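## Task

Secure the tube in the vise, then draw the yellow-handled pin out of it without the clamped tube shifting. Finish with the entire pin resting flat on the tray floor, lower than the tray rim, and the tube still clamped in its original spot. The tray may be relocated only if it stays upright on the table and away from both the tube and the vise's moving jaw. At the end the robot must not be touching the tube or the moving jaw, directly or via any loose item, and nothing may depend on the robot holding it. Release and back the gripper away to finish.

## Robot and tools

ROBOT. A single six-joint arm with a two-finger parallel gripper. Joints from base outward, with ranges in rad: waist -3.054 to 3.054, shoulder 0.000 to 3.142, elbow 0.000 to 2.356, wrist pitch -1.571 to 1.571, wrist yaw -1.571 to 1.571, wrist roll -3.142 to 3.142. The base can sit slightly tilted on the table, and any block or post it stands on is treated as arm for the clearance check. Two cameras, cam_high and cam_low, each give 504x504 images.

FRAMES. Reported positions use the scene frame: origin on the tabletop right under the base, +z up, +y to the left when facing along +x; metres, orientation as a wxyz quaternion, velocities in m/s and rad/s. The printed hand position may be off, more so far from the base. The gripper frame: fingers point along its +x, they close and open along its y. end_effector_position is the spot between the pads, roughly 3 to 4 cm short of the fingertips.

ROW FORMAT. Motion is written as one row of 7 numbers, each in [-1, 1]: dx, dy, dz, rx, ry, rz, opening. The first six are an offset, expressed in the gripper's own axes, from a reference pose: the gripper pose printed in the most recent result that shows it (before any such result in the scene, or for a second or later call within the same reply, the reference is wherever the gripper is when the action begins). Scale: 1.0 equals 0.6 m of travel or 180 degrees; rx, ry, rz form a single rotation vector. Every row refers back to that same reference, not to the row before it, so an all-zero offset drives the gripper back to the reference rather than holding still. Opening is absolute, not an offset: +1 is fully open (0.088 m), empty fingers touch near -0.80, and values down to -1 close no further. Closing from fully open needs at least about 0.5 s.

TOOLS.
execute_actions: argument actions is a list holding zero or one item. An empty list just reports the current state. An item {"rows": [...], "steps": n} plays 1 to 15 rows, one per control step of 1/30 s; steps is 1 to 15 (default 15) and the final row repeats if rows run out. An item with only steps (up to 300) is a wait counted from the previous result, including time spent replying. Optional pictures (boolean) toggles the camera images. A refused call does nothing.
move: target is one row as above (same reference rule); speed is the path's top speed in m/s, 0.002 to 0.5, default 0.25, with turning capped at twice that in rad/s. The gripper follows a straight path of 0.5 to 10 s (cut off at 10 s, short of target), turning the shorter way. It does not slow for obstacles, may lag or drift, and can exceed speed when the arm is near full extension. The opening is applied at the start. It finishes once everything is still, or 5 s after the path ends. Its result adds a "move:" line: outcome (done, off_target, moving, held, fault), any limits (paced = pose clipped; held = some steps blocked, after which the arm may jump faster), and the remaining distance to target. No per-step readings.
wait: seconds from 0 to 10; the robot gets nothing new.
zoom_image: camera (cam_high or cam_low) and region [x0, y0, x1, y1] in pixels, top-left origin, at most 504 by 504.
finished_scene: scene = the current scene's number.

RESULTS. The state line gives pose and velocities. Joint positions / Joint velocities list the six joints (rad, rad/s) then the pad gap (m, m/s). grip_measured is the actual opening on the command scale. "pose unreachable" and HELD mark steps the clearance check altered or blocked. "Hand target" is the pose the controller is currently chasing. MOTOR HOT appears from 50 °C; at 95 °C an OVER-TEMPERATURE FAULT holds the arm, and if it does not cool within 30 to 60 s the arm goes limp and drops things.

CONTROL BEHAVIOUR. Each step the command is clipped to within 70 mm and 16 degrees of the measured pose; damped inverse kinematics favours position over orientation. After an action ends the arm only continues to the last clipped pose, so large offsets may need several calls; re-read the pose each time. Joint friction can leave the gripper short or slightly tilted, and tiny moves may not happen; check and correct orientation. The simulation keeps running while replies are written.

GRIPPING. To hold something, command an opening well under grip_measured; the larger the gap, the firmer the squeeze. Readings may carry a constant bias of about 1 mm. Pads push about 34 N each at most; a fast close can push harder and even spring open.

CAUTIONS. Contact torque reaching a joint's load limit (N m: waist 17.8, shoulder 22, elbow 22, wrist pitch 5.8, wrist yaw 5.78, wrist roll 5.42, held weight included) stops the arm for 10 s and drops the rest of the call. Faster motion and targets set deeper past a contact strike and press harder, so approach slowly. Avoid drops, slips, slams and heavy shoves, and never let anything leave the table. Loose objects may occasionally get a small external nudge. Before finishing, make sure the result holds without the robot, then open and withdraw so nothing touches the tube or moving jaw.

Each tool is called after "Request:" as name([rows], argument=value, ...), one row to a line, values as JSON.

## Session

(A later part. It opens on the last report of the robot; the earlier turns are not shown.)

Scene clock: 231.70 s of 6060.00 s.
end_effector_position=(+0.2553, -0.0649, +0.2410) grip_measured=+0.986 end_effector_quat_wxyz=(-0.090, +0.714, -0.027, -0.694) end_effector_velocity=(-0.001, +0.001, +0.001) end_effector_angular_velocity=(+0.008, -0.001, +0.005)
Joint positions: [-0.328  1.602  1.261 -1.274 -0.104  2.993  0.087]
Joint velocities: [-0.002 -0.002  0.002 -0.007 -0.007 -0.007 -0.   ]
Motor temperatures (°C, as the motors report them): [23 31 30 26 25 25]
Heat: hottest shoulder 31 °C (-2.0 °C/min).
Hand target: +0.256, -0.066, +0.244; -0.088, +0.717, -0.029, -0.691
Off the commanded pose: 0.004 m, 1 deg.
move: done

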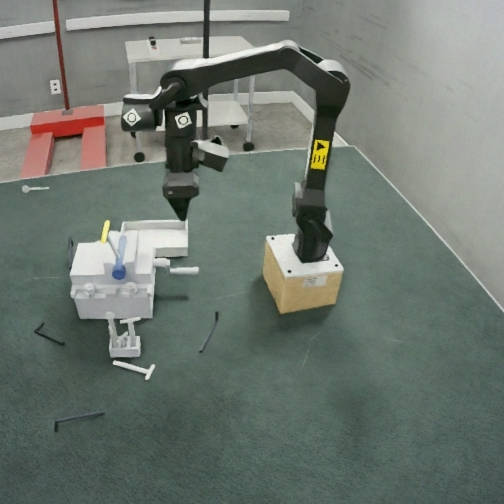

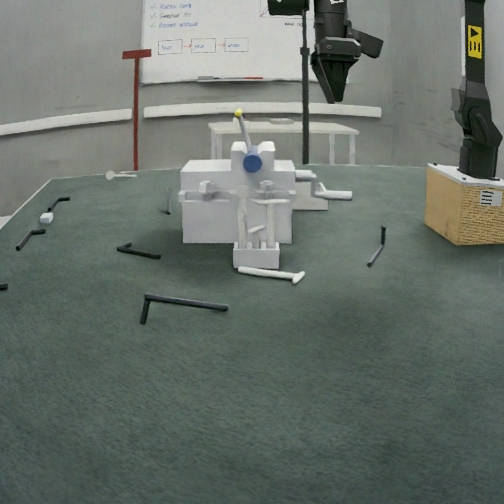

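Request:
move(target=[-0.021,-0.073,-0.245,0,0,0,1], speed=0.12)

Request:
move(target=[0,0,0,-0.5,0,0,1], speed=0.3)

Request:
zoom_image(camera="cam_low", region=[160,60,380,220])

Request:
zoom_image(camera="cam_high", region=[50,150,210,310])

Scene clock: 248.70 s of 6060.00 s.
end_effector_position=(+0.4049, -0.0489, +0.2623) grip_measured=+0.986 end_effector_quat_wxyz=(-0.086, +0.717, -0.024, -0.691) end_effector_velocity=(-0.004, +0.001, +0.005) end_effector_angular_velocity=(+0.009, +0.014, +0.019)
Joint positions: [-0.182  2.172  2.074 -1.493 -0.111  3.131  0.087]
Joint velocities: [-0.002  0.002  0.022 -0.037 -0.007 -0.022 -0.   ]
Motor temperatures (°C, as the motors report them): [23 32 32 26 25 25]
Heat: hottest shoulder 32 °C (-1.0 °C/min).
Hand target: +0.407, -0.048, +0.258; -0.088, +0.713, -0.024, -0.695
Off the commanded pose: 0.003 m, 1 deg.
joint sent to its limit — the command would take joint 6 (wrist roll) past its upper limit, so that joint was sent only as far as its limit.
move: done

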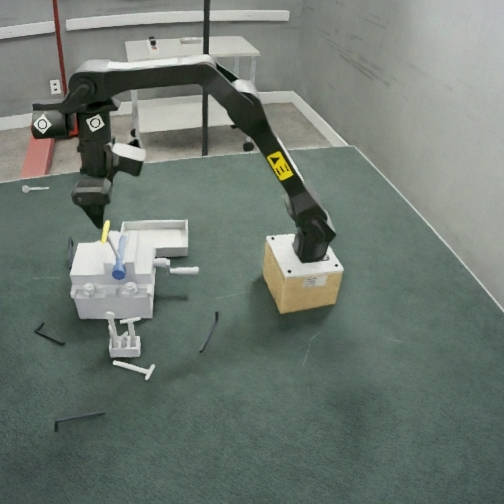

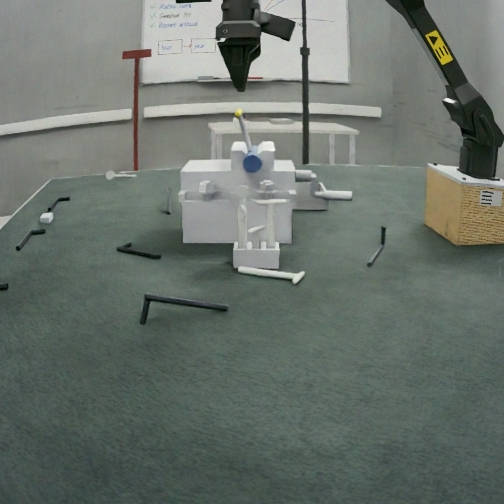

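Scene clock: 251.77 s of 6060.00 s.
end_effector_position=(+0.4049, -0.0489, +0.2624) grip_measured=+0.986 end_effector_quat_wxyz=(+0.445, +0.569, +0.471, -0.507) end_effector_velocity=(-0.002, -0.002, +0.001) end_effector_angular_velocity=(-0.008, +0.002, +0.019)
Joint positions: [-0.182  2.172  2.074 -1.493 -0.111  1.564  0.087]
Joint velocities: [-0.002 -0.002  0.002 -0.007  0.007 -0.022 -0.   ]
Motor temperatures (°C, as the motors report them): [23 32 32 26 25 25]
Heat: hottest shoulder 32 °C (-1.0 °C/min).
Hand target: +0.405, -0.049, +0.262; +0.446, +0.568, +0.472, -0.506
Off the commanded pose: 0.000 m, 0 deg.
move: done

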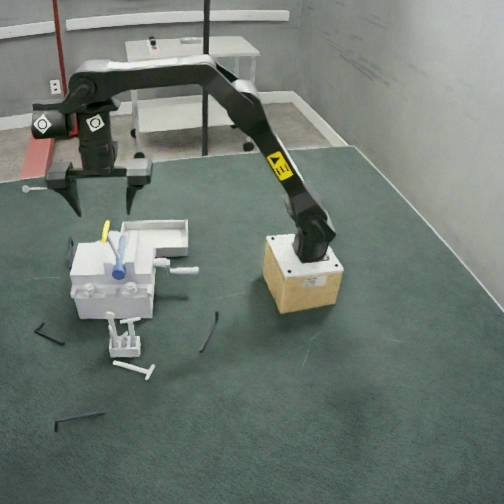

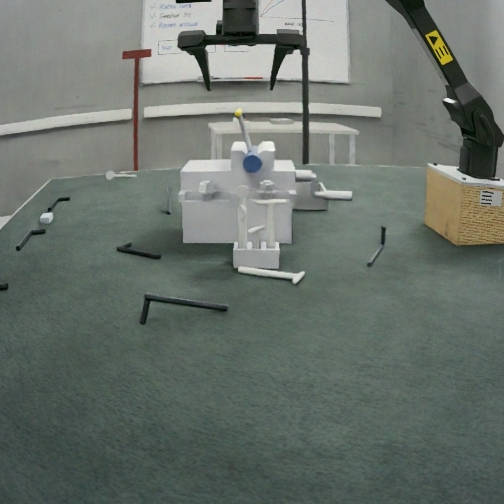

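Region (160, 60, 380, 220) of cam_low's 504x504 image, scaled by 2.291, with more detail than that image has; it fills the top 367 rows of this view, and the rest is white.

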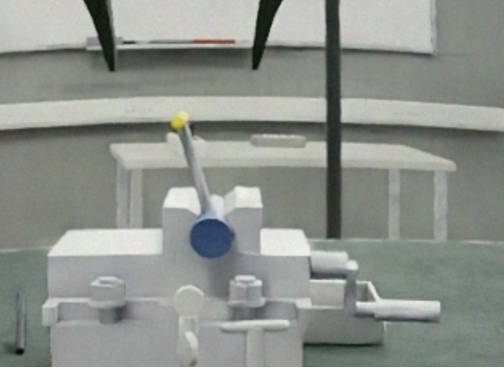

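Region (50, 150, 210, 310) of cam_high's 504x504 image, scaled by 3.150, with more detail than that image has.

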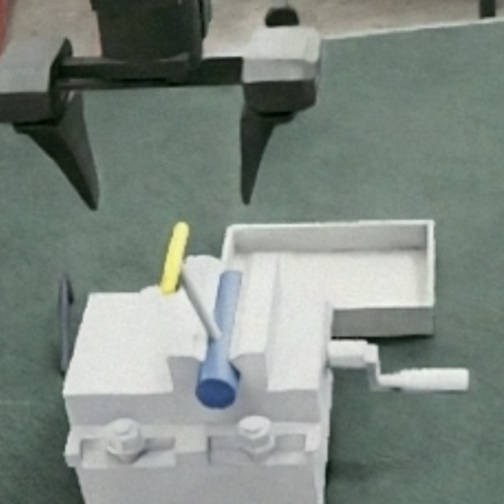

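Request:
move(target=[0,0,0,0,0,0.155,1], speed=0.2)

Scene clock: 263.70 s of 6060.00 s.
end_effector_position=(+0.4076, -0.0506, +0.2652) grip_measured=+0.986 end_effector_quat_wxyz=(+0.556, +0.665, +0.319, -0.383) end_effector_velocity=(-0.001, +0.000, +0.001) end_effector_angular_velocity=(+0.014, -0.010, +0.010)
Joint positions: [-0.181  1.753  1.406 -0.75  -0.099  1.614  0.087]
Joint velocities: [-0.007 -0.007 -0.007  0.007 -0.022 -0.007 -0.   ]
Motor temperatures (°C, as the motors report them): [23 35 32 26 24 25]
Heat: hottest shoulder 35 °C (+3.0 °C/min).
Hand target: +0.405, -0.049, +0.264; +0.556, +0.664, +0.320, -0.385
Off the commanded pose: 0.004 m, 0 deg.
move: done

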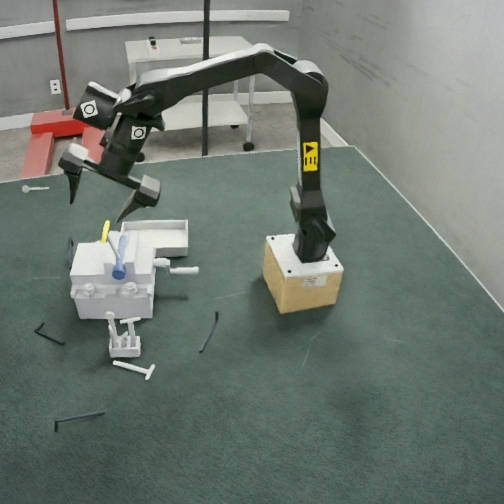

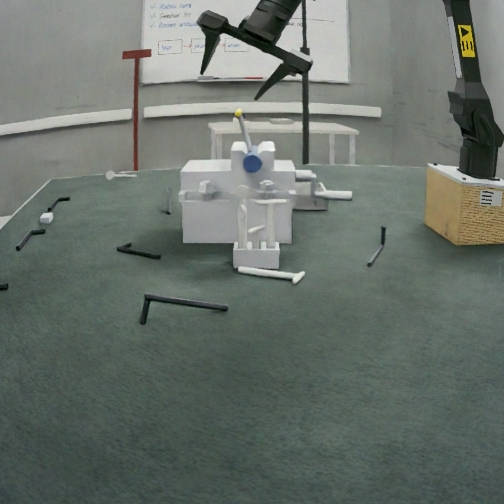

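Request:
move(target=[0.105,-0.065,-0.025,0,0,0,0], speed=0.06)

Request:
zoom_image(camera="cam_low", region=[160,60,380,220])

Request:
zoom_image(camera="cam_high", region=[50,150,210,310])

Scene clock: 276.57 s of 6060.00 s.
end_effector_position=(+0.4100, -0.0393, +0.2296) grip_measured=+0.002 end_effector_quat_wxyz=(+0.571, +0.675, +0.288, -0.368) end_effector_velocity=(-0.003, +0.000, -0.000) end_effector_angular_velocity=(+0.010, -0.003, -0.004)
Joint positions: [-0.136  1.728  1.2   -0.492 -0.056  1.666  0.039]
Joint velocities: [-0.002 -0.012 -0.017  0.007 -0.007  0.007 -0.   ]
Motor temperatures (°C, as the motors report them): [23 36 32 27 24 25]
Heat: hottest shoulder 36 °C (+4.0 °C/min).
Hand target: +0.405, -0.029, +0.194; +0.556, +0.664, +0.319, -0.384
Off the commanded pose: 0.038 m, 4 deg.
move: off_target

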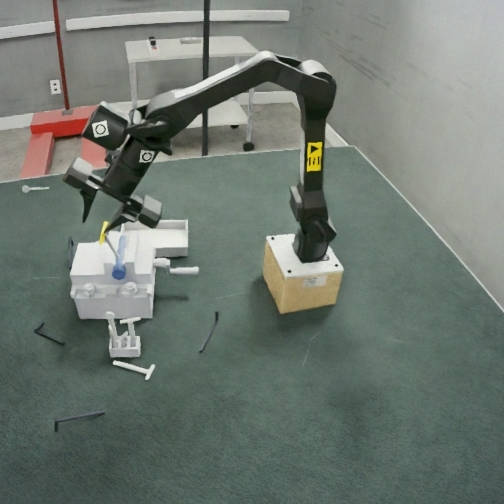

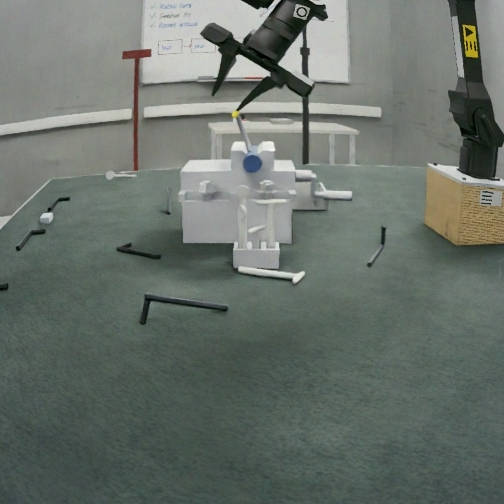

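Region (160, 60, 380, 220) of cam_low's 504x504 image, scaled by 2.291, with more detail than that image has; it fills the top 367 rows of this view, and the rest is white.

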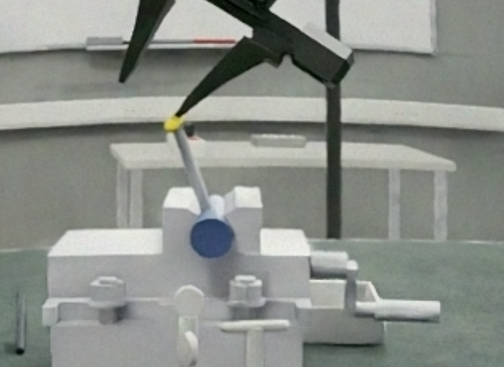

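Region (50, 150, 210, 310) of cam_high's 504x504 image, scaled by 3.150, with more detail than that image has.

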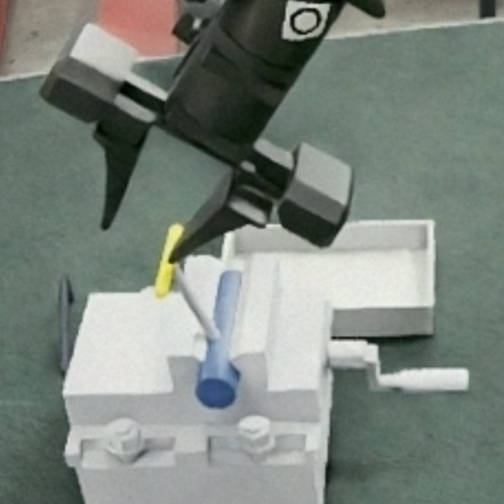

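Request:
move(target=[-0.03,0,0,0,0,0,0], speed=0.05)

Request:
move(target=[0,-0.036,-0.03,0,0,0,0], speed=0.05)

Request:
move(target=[0.08,0,0,0,0,0,0], speed=0.05)

Request:
zoom_image(camera="cam_low", region=[160,60,380,220])

Request:
zoom_image(camera="cam_high", region=[50,150,210,310])

Scene clock: 284.53 s of 6060.00 s.
end_effector_position=(+0.3994, -0.0373, +0.2400) grip_measured=+0.000 end_effector_quat_wxyz=(+0.569, +0.674, +0.291, -0.371) end_effector_velocity=(-0.001, +0.000, -0.003) end_effector_angular_velocity=(+0.004, +0.012, +0.007)
Joint positions: [-0.135  1.685  1.201 -0.546 -0.056  1.667  0.039]
Joint velocities: [-0.002  0.007  0.002 -0.007 -0.007 -0.007  0.   ]
Motor temperatures (°C, as the motors report them): [23 34 31 29 24 25]
Heat: hottest shoulder 34 °C (+3.0 °C/min).
Hand target: +0.400, -0.038, +0.245; +0.571, +0.675, +0.288, -0.368
Off the commanded pose: 0.005 m, 1 deg.
move: done

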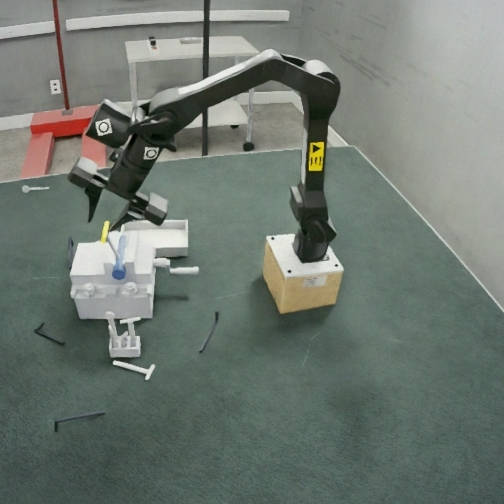

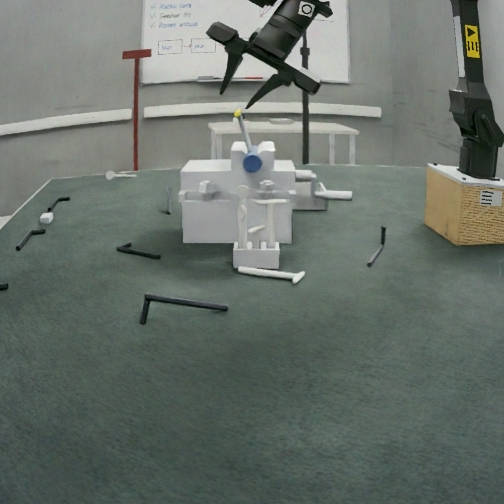

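Scene clock: 285.40 s of 6060.00 s.
end_effector_position=(+0.3882, -0.0165, +0.2316) grip_measured=+0.000 end_effector_quat_wxyz=(+0.569, +0.675, +0.290, -0.370) end_effector_velocity=(-0.005, +0.002, -0.001) end_effector_angular_velocity=(+0.003, +0.017, +0.012)
Joint positions: [-0.074  1.64   1.12  -0.503 -0.025  1.719  0.039]
Joint velocities: [ 0.002 -0.007 -0.002 -0.022 -0.007 -0.007  0.   ]
Motor temperatures (°C, as the motors report them): [23 34 31 29 24 25]
Heat: hottest shoulder 34 °C (+3.0 °C/min).
Hand target: +0.385, -0.015, +0.230; +0.568, +0.674, +0.291, -0.371
Off the commanded pose: 0.004 m, 0 deg.
move: done

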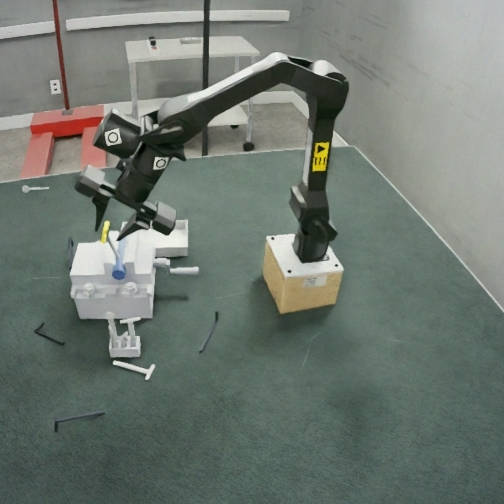

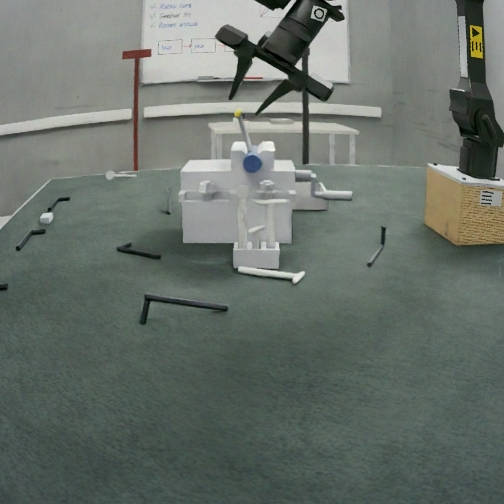

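Scene clock: 286.67 s of 6060.00 s.
end_effector_position=(+0.4163, -0.0191, +0.1989) grip_measured=+0.000 end_effector_quat_wxyz=(+0.572, +0.677, +0.285, -0.364) end_effector_velocity=(-0.001, +0.002, +0.001) end_effector_angular_velocity=(+0.006, +0.002, +0.028)
Joint positions: [-0.074  1.773  1.12  -0.353 -0.025  1.719  0.039]
Joint velocities: [-0.002 -0.002  0.002 -0.007 -0.022 -0.022 -0.   ]
Motor temperatures (°C, as the motors report them): [23 34 31 29 24 25]
Heat: hottest shoulder 34 °C (+3.0 °C/min).
Hand target: +0.415, -0.018, +0.192; +0.569, +0.674, +0.290, -0.370
Off the commanded pose: 0.007 m, 1 deg.
move: done

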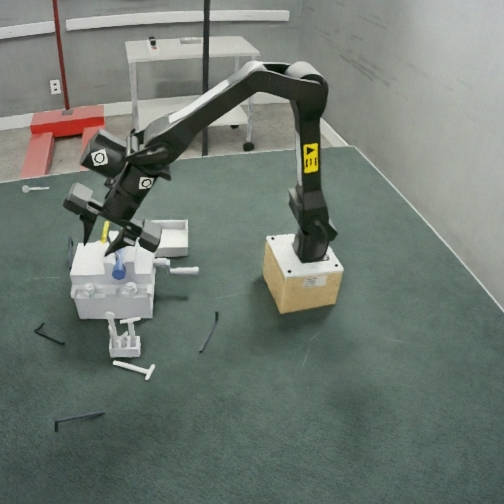

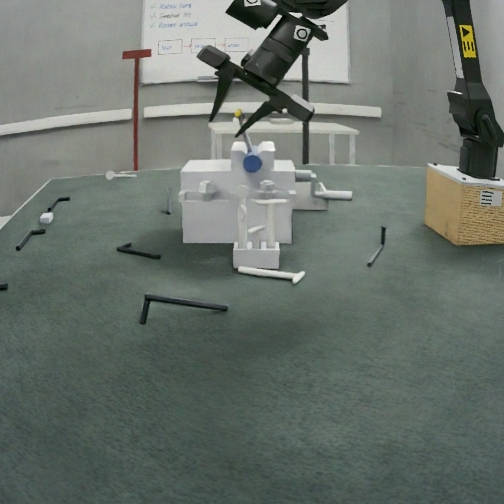

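Region (160, 60, 380, 220) of cam_low's 504x504 image, scaled by 2.291, with more detail than that image has; it fills the top 367 rows of this view, and the rest is white.

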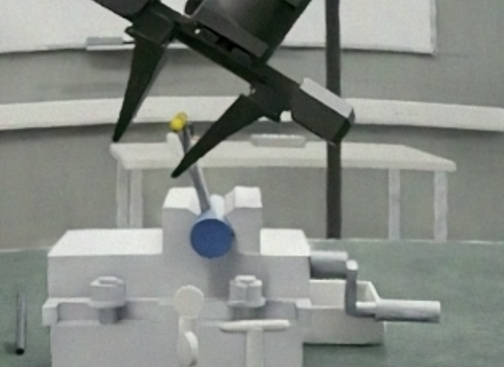

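Region (50, 150, 210, 310) of cam_high's 504x504 image, scaled by 3.150, with more detail than that image has.

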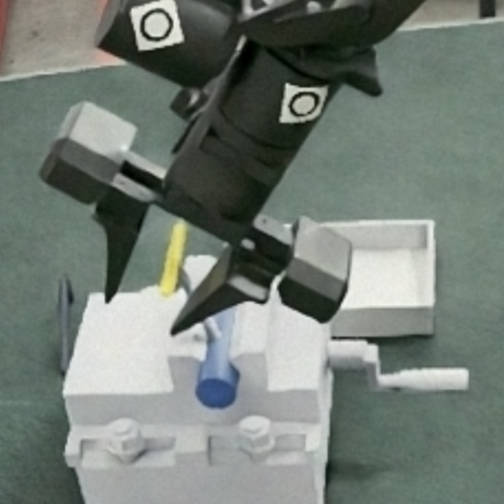

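Request:
move(target=[0,-0.008,0.012,0,0,0,0], speed=0.03)

Request:
move(target=[0,0,0,0,0,0,-1], speed=0.03)

Request:
zoom_image(camera="cam_high", region=[50,150,210,310])

Scene clock: 291.97 s of 6060.00 s.
end_effector_position=(+0.4145, -0.0244, +0.1967) grip_measured=+0.000 end_effector_quat_wxyz=(+0.573, +0.678, +0.284, -0.363) end_effector_velocity=(+0.001, +0.000, +0.003) end_effector_angular_velocity=(+0.001, -0.012, +0.008)
Joint positions: [-0.09   1.77   1.105 -0.339 -0.033  1.706  0.039]
Joint velocities: [-0.002 -0.007 -0.002  0.007 -0.007 -0.007 -0.   ]
Motor temperatures (°C, as the motors report them): [23 34 32 29 24 25]
Heat: hottest shoulder 34 °C (+3.0 °C/min).
Hand target: +0.411, -0.025, +0.196; +0.572, +0.677, +0.285, -0.364
Off the commanded pose: 0.004 m, 0 deg.
move: done

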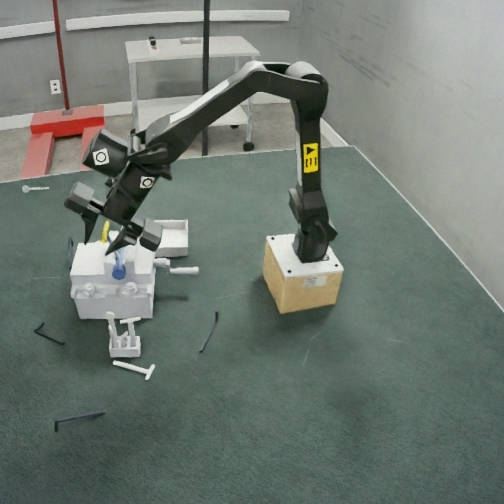

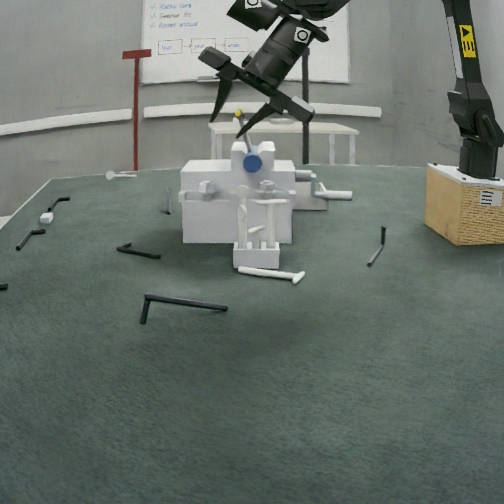

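Scene clock: 292.47 s of 6060.00 s.
end_effector_position=(+0.4135, -0.0252, +0.1961) grip_measured=-0.740 end_effector_quat_wxyz=(+0.574, +0.675, +0.284, -0.366) end_effector_velocity=(+0.000, -0.004, +0.001) end_effector_angular_velocity=(-0.010, -0.007, -0.005)
Joint positions: [-0.09   1.769  1.104 -0.344 -0.027  1.703  0.003]
Joint velocities: [-0.007 -0.002 -0.002  0.007  0.007 -0.007  0.   ]
Motor temperatures (°C, as the motors report them): [23 34 32 29 24 25]
Heat: hottest shoulder 34 °C (+3.0 °C/min).
Hand target: +0.414, -0.024, +0.197; +0.573, +0.678, +0.284, -0.363
Off the commanded pose: 0.001 m, 0 deg.
move: done

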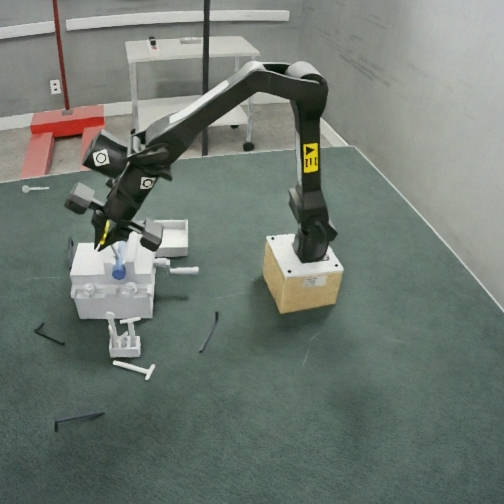

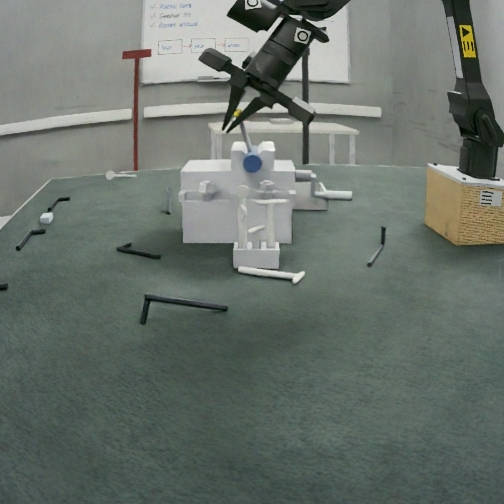

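Region (50, 150, 210, 310) of cam_high's 504x504 image, scaled by 3.150, with more detail than that image has.

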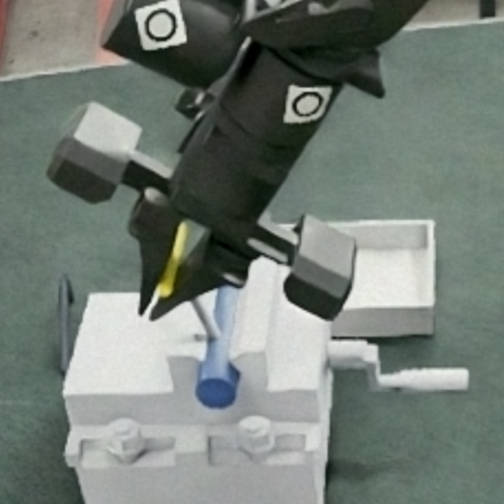

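Request:
move(target=[-0.03,0.039,-0.004,0,0,0,-1], speed=0.03)

Request:
zoom_image(camera="cam_low", region=[160,60,380,220])

Scene clock: 299.77 s of 6060.00 s.
end_effector_position=(+0.4145, -0.0259, +0.2008) grip_measured=-0.749 end_effector_quat_wxyz=(+0.569, +0.662, +0.301, -0.384) end_effector_velocity=(+0.000, -0.002, +0.003) end_effector_angular_velocity=(-0.018, -0.001, +0.012)
Joint positions: [-0.09   1.795  1.182 -0.452 -0.023  1.691  0.002]
Joint velocities: [-0.002 -0.002  0.007 -0.007  0.007 -0.022  0.   ]
Motor temperatures (°C, as the motors report them): [23 35 32 29 24 25]
Heat: hottest shoulder 35 °C (+4.0 °C/min).
Hand target: +0.422, -0.027, +0.224; +0.574, +0.675, +0.284, -0.366
Off the commanded pose: 0.025 m, 3 deg.
move: off_target

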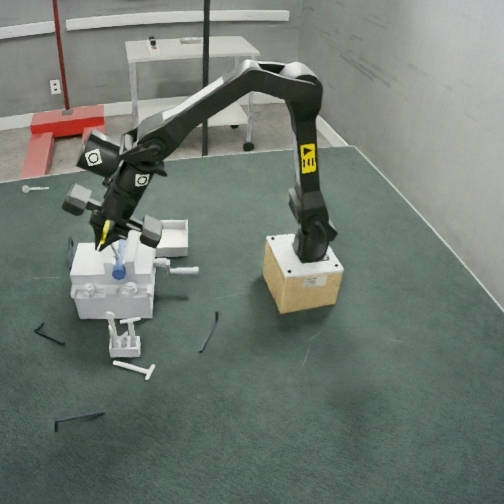

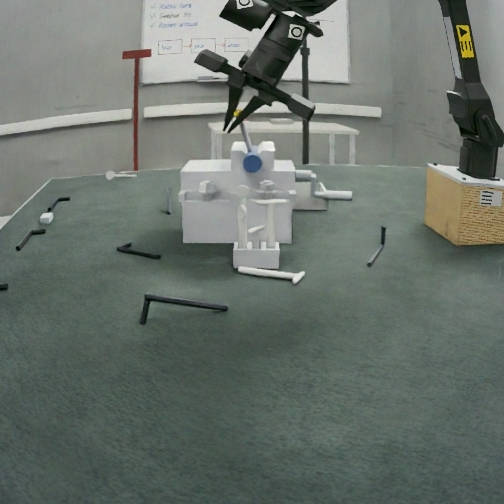

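Region (160, 60, 380, 220) of cam_low's 504x504 image, scaled by 2.291, with more detail than that image has; it fills the top 367 rows of this view, and the rest is white.

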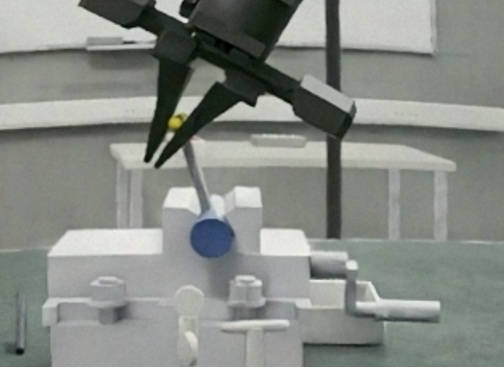

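Request:
move(target=[-0.075,0.075,-0.008,0,0,0,-1], speed=0.03)

Request:
zoom_image(camera="cam_low", region=[160,60,380,220])

Scene clock: 306.17 s of 6060.00 s.
end_effector_position=(+0.4132, -0.0259, +0.2090) grip_measured=-0.747 end_effector_quat_wxyz=(+0.548, +0.634, +0.342, -0.425) end_effector_velocity=(-0.003, -0.004, -0.000) end_effector_angular_velocity=(-0.008, +0.018, -0.004)
Joint positions: [-0.09   1.864  1.358 -0.695 -0.021  1.677  0.002]
Joint velocities: [-0.007  0.002  0.007 -0.022  0.007 -0.007  0.   ]
Motor temperatures (°C, as the motors report them): [23 37 35 29 24 25]
Heat: hottest shoulder 37 °C (+5.1 °C/min).
Hand target: +0.427, -0.027, +0.262; +0.569, +0.662, +0.301, -0.383
Off the commanded pose: 0.056 m, 8 deg.
move: off_target

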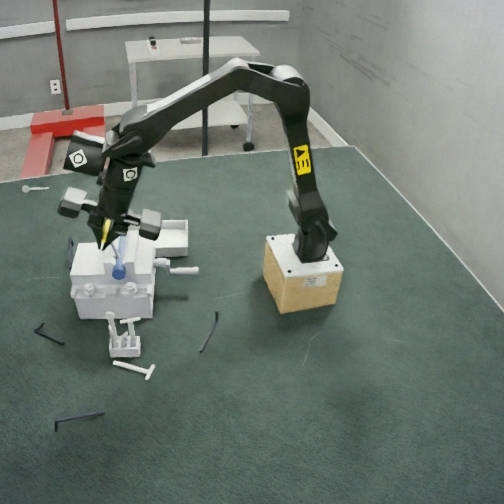

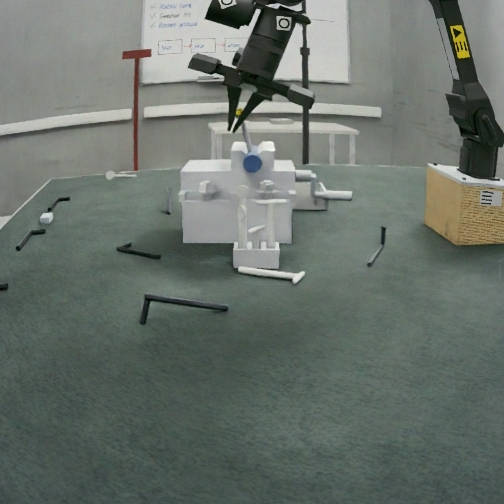

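Region (160, 60, 380, 220) of cam_low's 504x504 image, scaled by 2.291, with more detail than that image has; it fills the top 367 rows of this view, and the rest is white.

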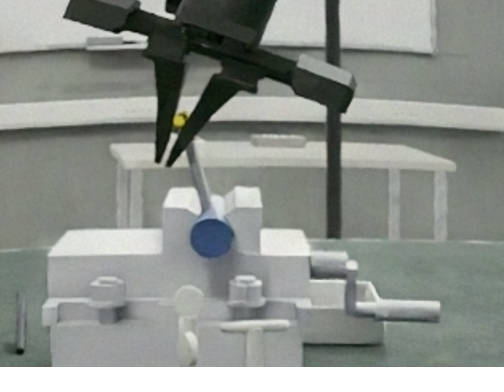

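Request:
move(target=[-0.015,-0.045,0,0,0,0,-1], speed=0.03)

Request:
zoom_image(camera="cam_low", region=[160,60,380,220])

Scene clock: 314.10 s of 6060.00 s.
end_effector_position=(+0.4051, -0.0248, +0.2022) grip_measured=-0.745 end_effector_quat_wxyz=(+0.557, +0.637, +0.333, -0.415) end_effector_velocity=(-0.002, +0.002, -0.001) end_effector_angular_velocity=(+0.003, -0.002, +0.012)
Joint positions: [-0.086  1.818  1.262 -0.611 -0.016  1.673  0.002]
Joint velocities: [ 0.002 -0.007 -0.012  0.007 -0.007 -0.007 -0.   ]
Motor temperatures (°C, as the motors report them): [23 45 39 29 24 25]
Heat: hottest shoulder 45 °C (+12.2 °C/min).
Hand target: +0.386, -0.021, +0.206; +0.548, +0.634, +0.342, -0.425
Off the commanded pose: 0.021 m, 2 deg.
move: off_target

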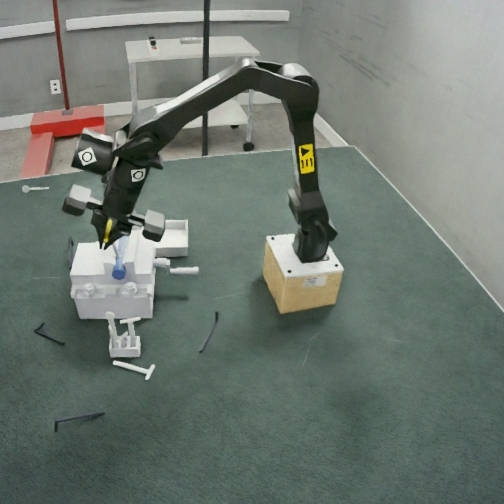

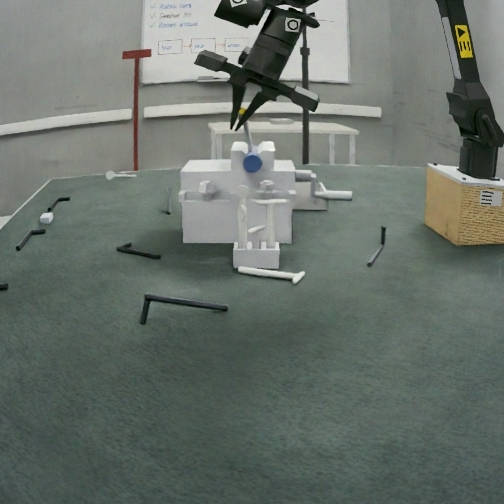

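Region (160, 60, 380, 220) of cam_low's 504x504 image, scaled by 2.291, with more detail than that image has; it fills the top 367 rows of this view, and the rest is white.

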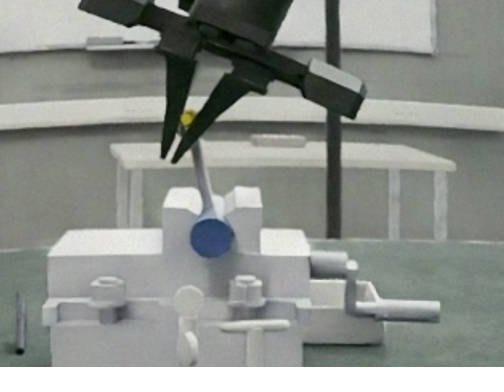

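It moves somewhat. Push further.

Request:
move(target=[-0.02,-0.06,0,0,0,0,-1], speed=0.03)

Request:
zoom_image(camera="cam_low", region=[160,60,380,220])

Scene clock: 318.67 s of 6060.00 s.
end_effector_position=(+0.3990, -0.0241, +0.2023) grip_measured=-0.744 end_effector_quat_wxyz=(+0.575, +0.647, +0.310, -0.392) end_effector_velocity=(-0.002, +0.000, +0.001) end_effector_angular_velocity=(-0.018, -0.006, +0.018)
Joint positions: [-0.082  1.751  1.151 -0.492 -0.006  1.67   0.003]
Joint velocities: [ 0.002 -0.012 -0.012  0.007  0.007 -0.022 -0.   ]
Motor temperatures (°C, as the motors report them): [23 47 38 30 24 25]
Heat: hottest shoulder 47 °C (+13.1 °C/min).
Hand target: +0.370, -0.019, +0.197; +0.557, +0.637, +0.333, -0.415
Off the commanded pose: 0.032 m, 4 deg.
move: off_target

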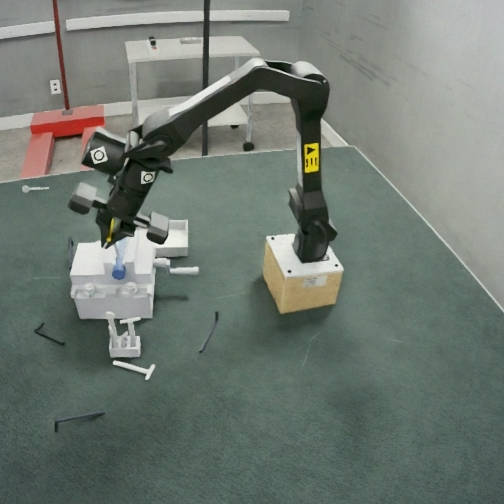

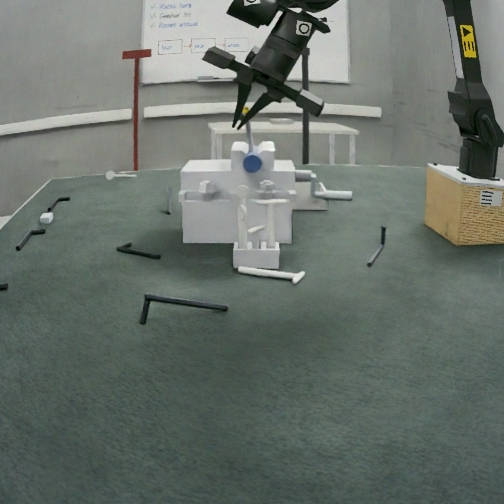

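Region (160, 60, 380, 220) of cam_low's 504x504 image, scaled by 2.291, with more detail than that image has; it fills the top 367 rows of this view, and the rest is white.

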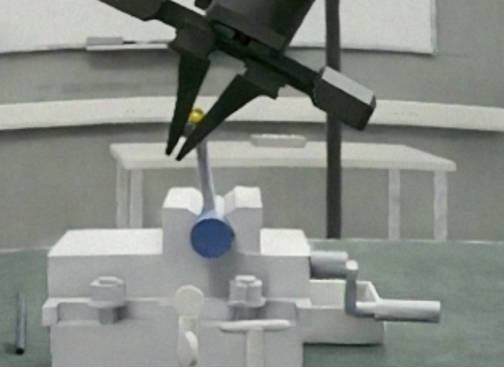

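Request:
move(target=[0,0,0,0,0,0,-1], speed=0.03)

Request:
move(target=[0,0,0,0,0,0,0], speed=0.03)

Request:
zoom_image(camera="cam_low", region=[160,60,380,220])

Scene clock: 323.60 s of 6060.00 s.
end_effector_position=(+0.3989, -0.0242, +0.2019) grip_measured=-0.743 end_effector_quat_wxyz=(+0.576, +0.646, +0.310, -0.393) end_effector_velocity=(-0.002, +0.000, +0.001) end_effector_angular_velocity=(-0.004, +0.003, +0.020)
Joint positions: [-0.082  1.752  1.151 -0.492 -0.004  1.669  0.003]
Joint velocities: [-0.002 -0.007 -0.002 -0.007 -0.007 -0.022 -0.   ]
Motor temperatures (°C, as the motors report them): [23 48 37 34 24 25]
Heat: hottest shoulder 48 °C (+13.1 °C/min).
Hand target: +0.399, -0.024, +0.202; +0.575, +0.647, +0.310, -0.392
Off the commanded pose: 0.000 m, 0 deg.
move: done

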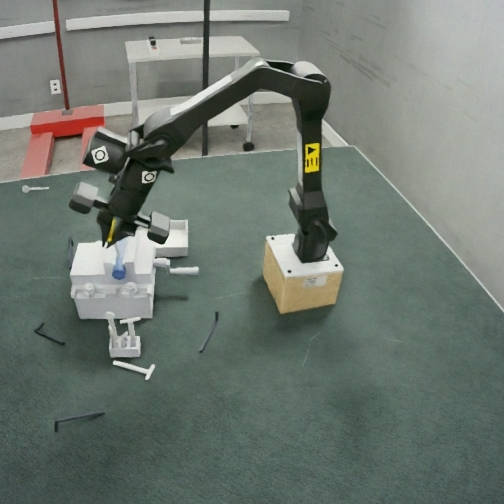

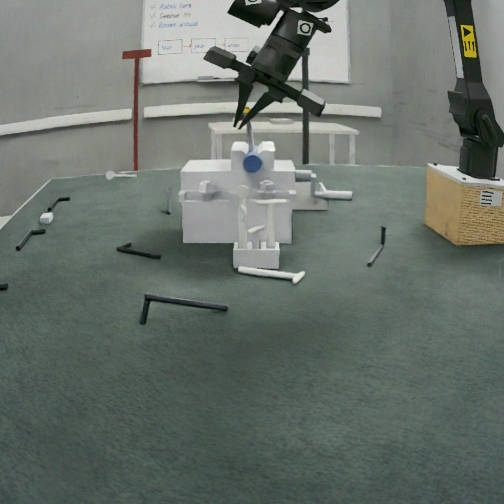

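Scene clock: 324.17 s of 6060.00 s.
end_effector_position=(+0.3990, -0.0239, +0.2021) grip_measured=-0.001 end_effector_quat_wxyz=(+0.576, +0.647, +0.311, -0.393) end_effector_velocity=(-0.005, -0.002, -0.004) end_effector_angular_velocity=(-0.008, +0.027, -0.000)
Joint positions: [-0.081  1.752  1.151 -0.492 -0.005  1.669  0.039]
Joint velocities: [-0.002  0.002 -0.002 -0.022  0.007 -0.007  0.   ]
Motor temperatures (°C, as the motors report them): [23 48 37 33 24 25]
Heat: hottest shoulder 48 °C (+13.2 °C/min).
Hand target: +0.399, -0.024, +0.202; +0.576, +0.646, +0.311, -0.393
Off the commanded pose: 0.000 m, 0 deg.
move: done

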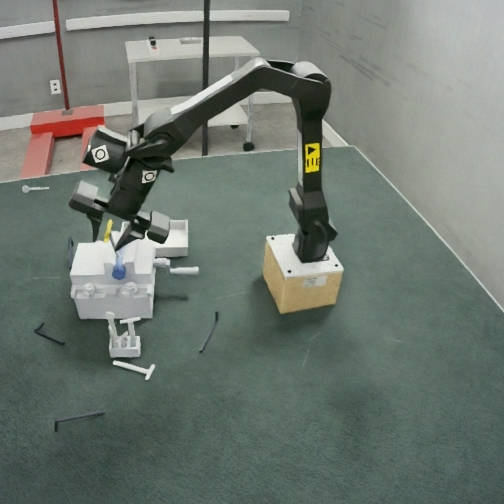

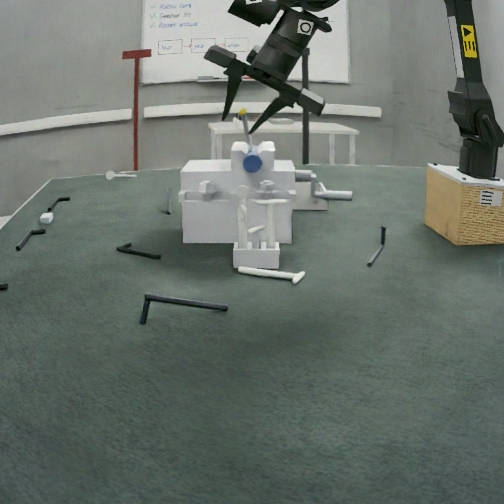

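Region (160, 60, 380, 220) of cam_low's 504x504 image, scaled by 2.291, with more detail than that image has; it fills the top 367 rows of this view, and the rest is white.

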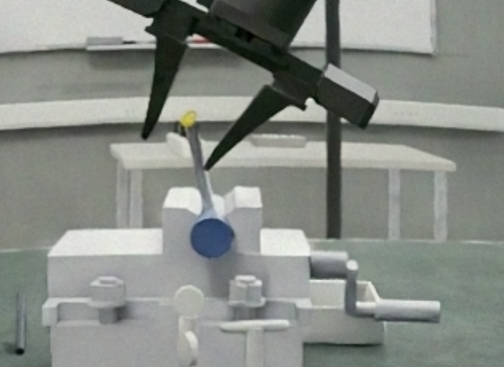

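Request:
move(target=[-0.09,0,0,0,0,0,1], speed=0.08)

Request:
move(target=[-0.1,-0.19,0.05,0,0,-0.165,1], speed=0.12)

Request:
move(target=[0,0,0,0.5,0,0,1], speed=0.3)

Scene clock: 331.73 s of 6060.00 s.
end_effector_position=(+0.3716, -0.0210, +0.2447) grip_measured=+0.986 end_effector_quat_wxyz=(+0.574, +0.645, +0.314, -0.396) end_effector_velocity=(-0.002, +0.002, -0.001) end_effector_angular_velocity=(+0.003, +0.007, +0.012)
Joint positions: [-0.081  1.618  1.186 -0.671 -0.005  1.669  0.087]
Joint velocities: [ 0.002 -0.002 -0.002 -0.007 -0.007 -0.007  0.   ]
Motor temperatures (°C, as the motors report them): [23 46 37 33 24 25]
Heat: hottest shoulder 46 °C (+10.0 °C/min).
Hand target: +0.373, -0.021, +0.249; +0.576, +0.647, +0.310, -0.392
Off the commanded pose: 0.004 m, 1 deg.
move: done

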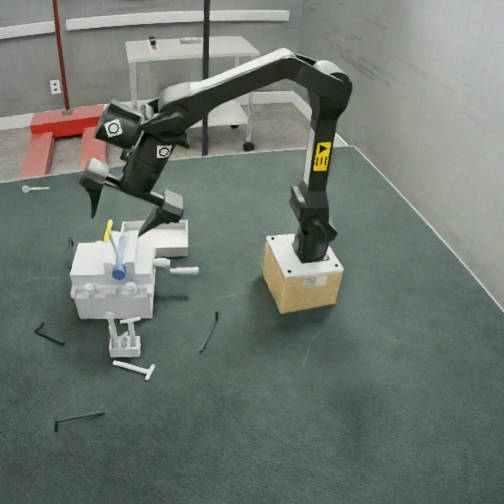

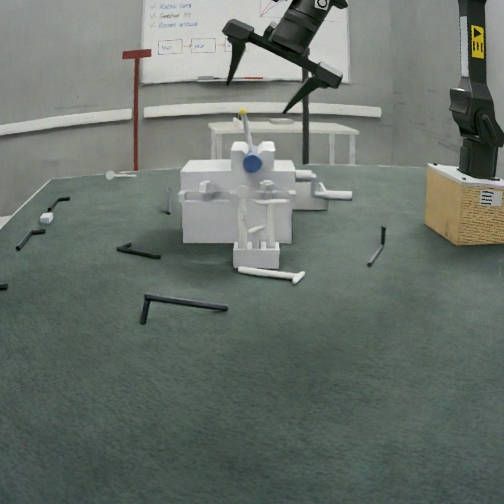

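Scene clock: 334.23 s of 6060.00 s.
end_effector_position=(+0.2418, -0.0299, +0.2401) grip_measured=+0.986 end_effector_quat_wxyz=(+0.452, +0.544, +0.468, -0.530) end_effector_velocity=(-0.006, +0.001, -0.002) end_effector_angular_velocity=(+0.013, +0.029, +0.019)
Joint positions: [-0.178  1.533  1.197 -1.286 -0.05   1.56   0.087]
Joint velocities: [-0.002  0.002 -0.007 -0.022 -0.007 -0.022 -0.   ]
Motor temperatures (°C, as the motors report them): [23 45 37 32 24 25]
Heat: hottest shoulder 45 °C (+9.1 °C/min).
Hand target: +0.240, -0.030, +0.240; +0.452, +0.545, +0.468, -0.529
Off the commanded pose: 0.002 m, 0 deg.
move: done

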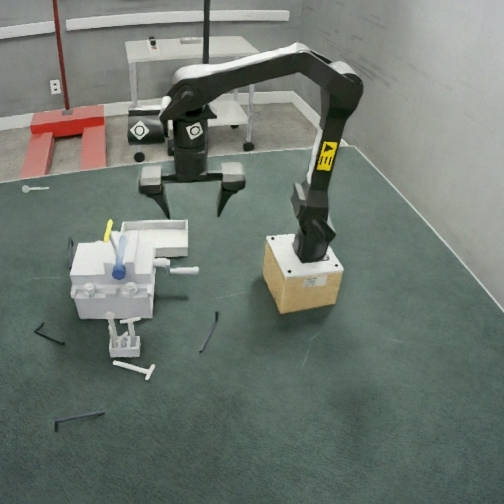

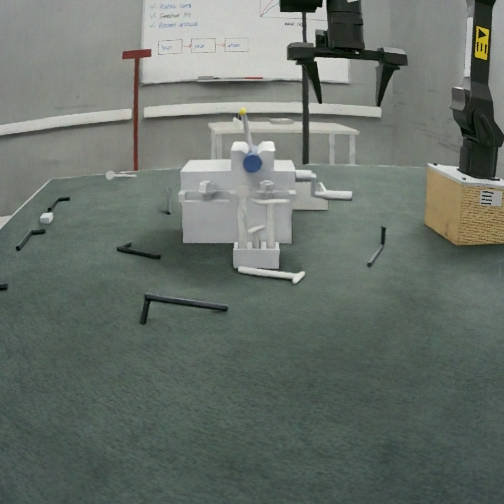

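Scene clock: 337.30 s of 6060.00 s.
end_effector_position=(+0.2418, -0.0299, +0.2401) grip_measured=+0.986 end_effector_quat_wxyz=(-0.064, +0.705, -0.042, -0.705) end_effector_velocity=(-0.002, +0.001, -0.000) end_effector_angular_velocity=(+0.009, +0.006, +0.005)
Joint positions: [-0.178  1.533  1.197 -1.286 -0.05   3.127  0.087]
Joint velocities: [-0.002 -0.002 -0.002 -0.007 -0.007 -0.007 -0.   ]
Motor temperatures (°C, as the motors report them): [23 44 36 32 24 25]
Heat: hottest shoulder 44 °C (+8.1 °C/min).
Hand target: +0.242, -0.030, +0.240; -0.065, +0.705, -0.044, -0.705
Off the commanded pose: 0.000 m, 0 deg.
move: done

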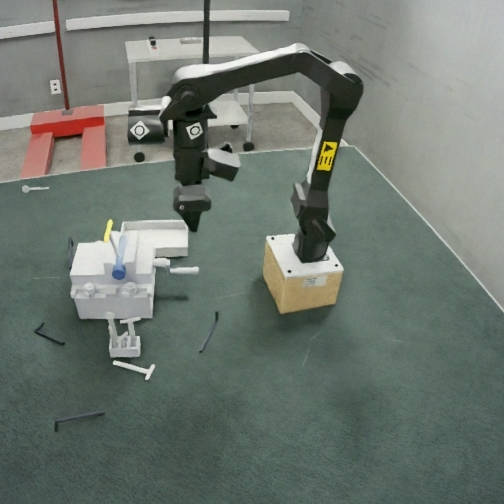

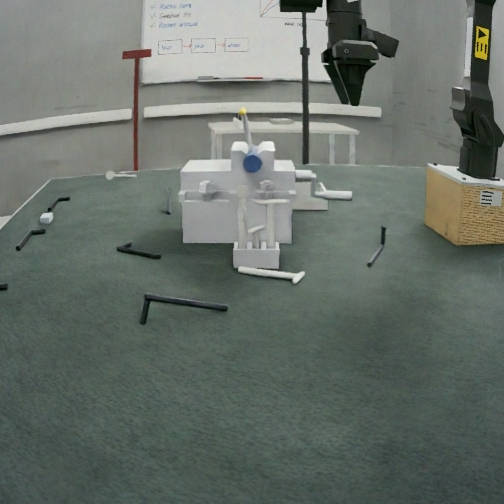

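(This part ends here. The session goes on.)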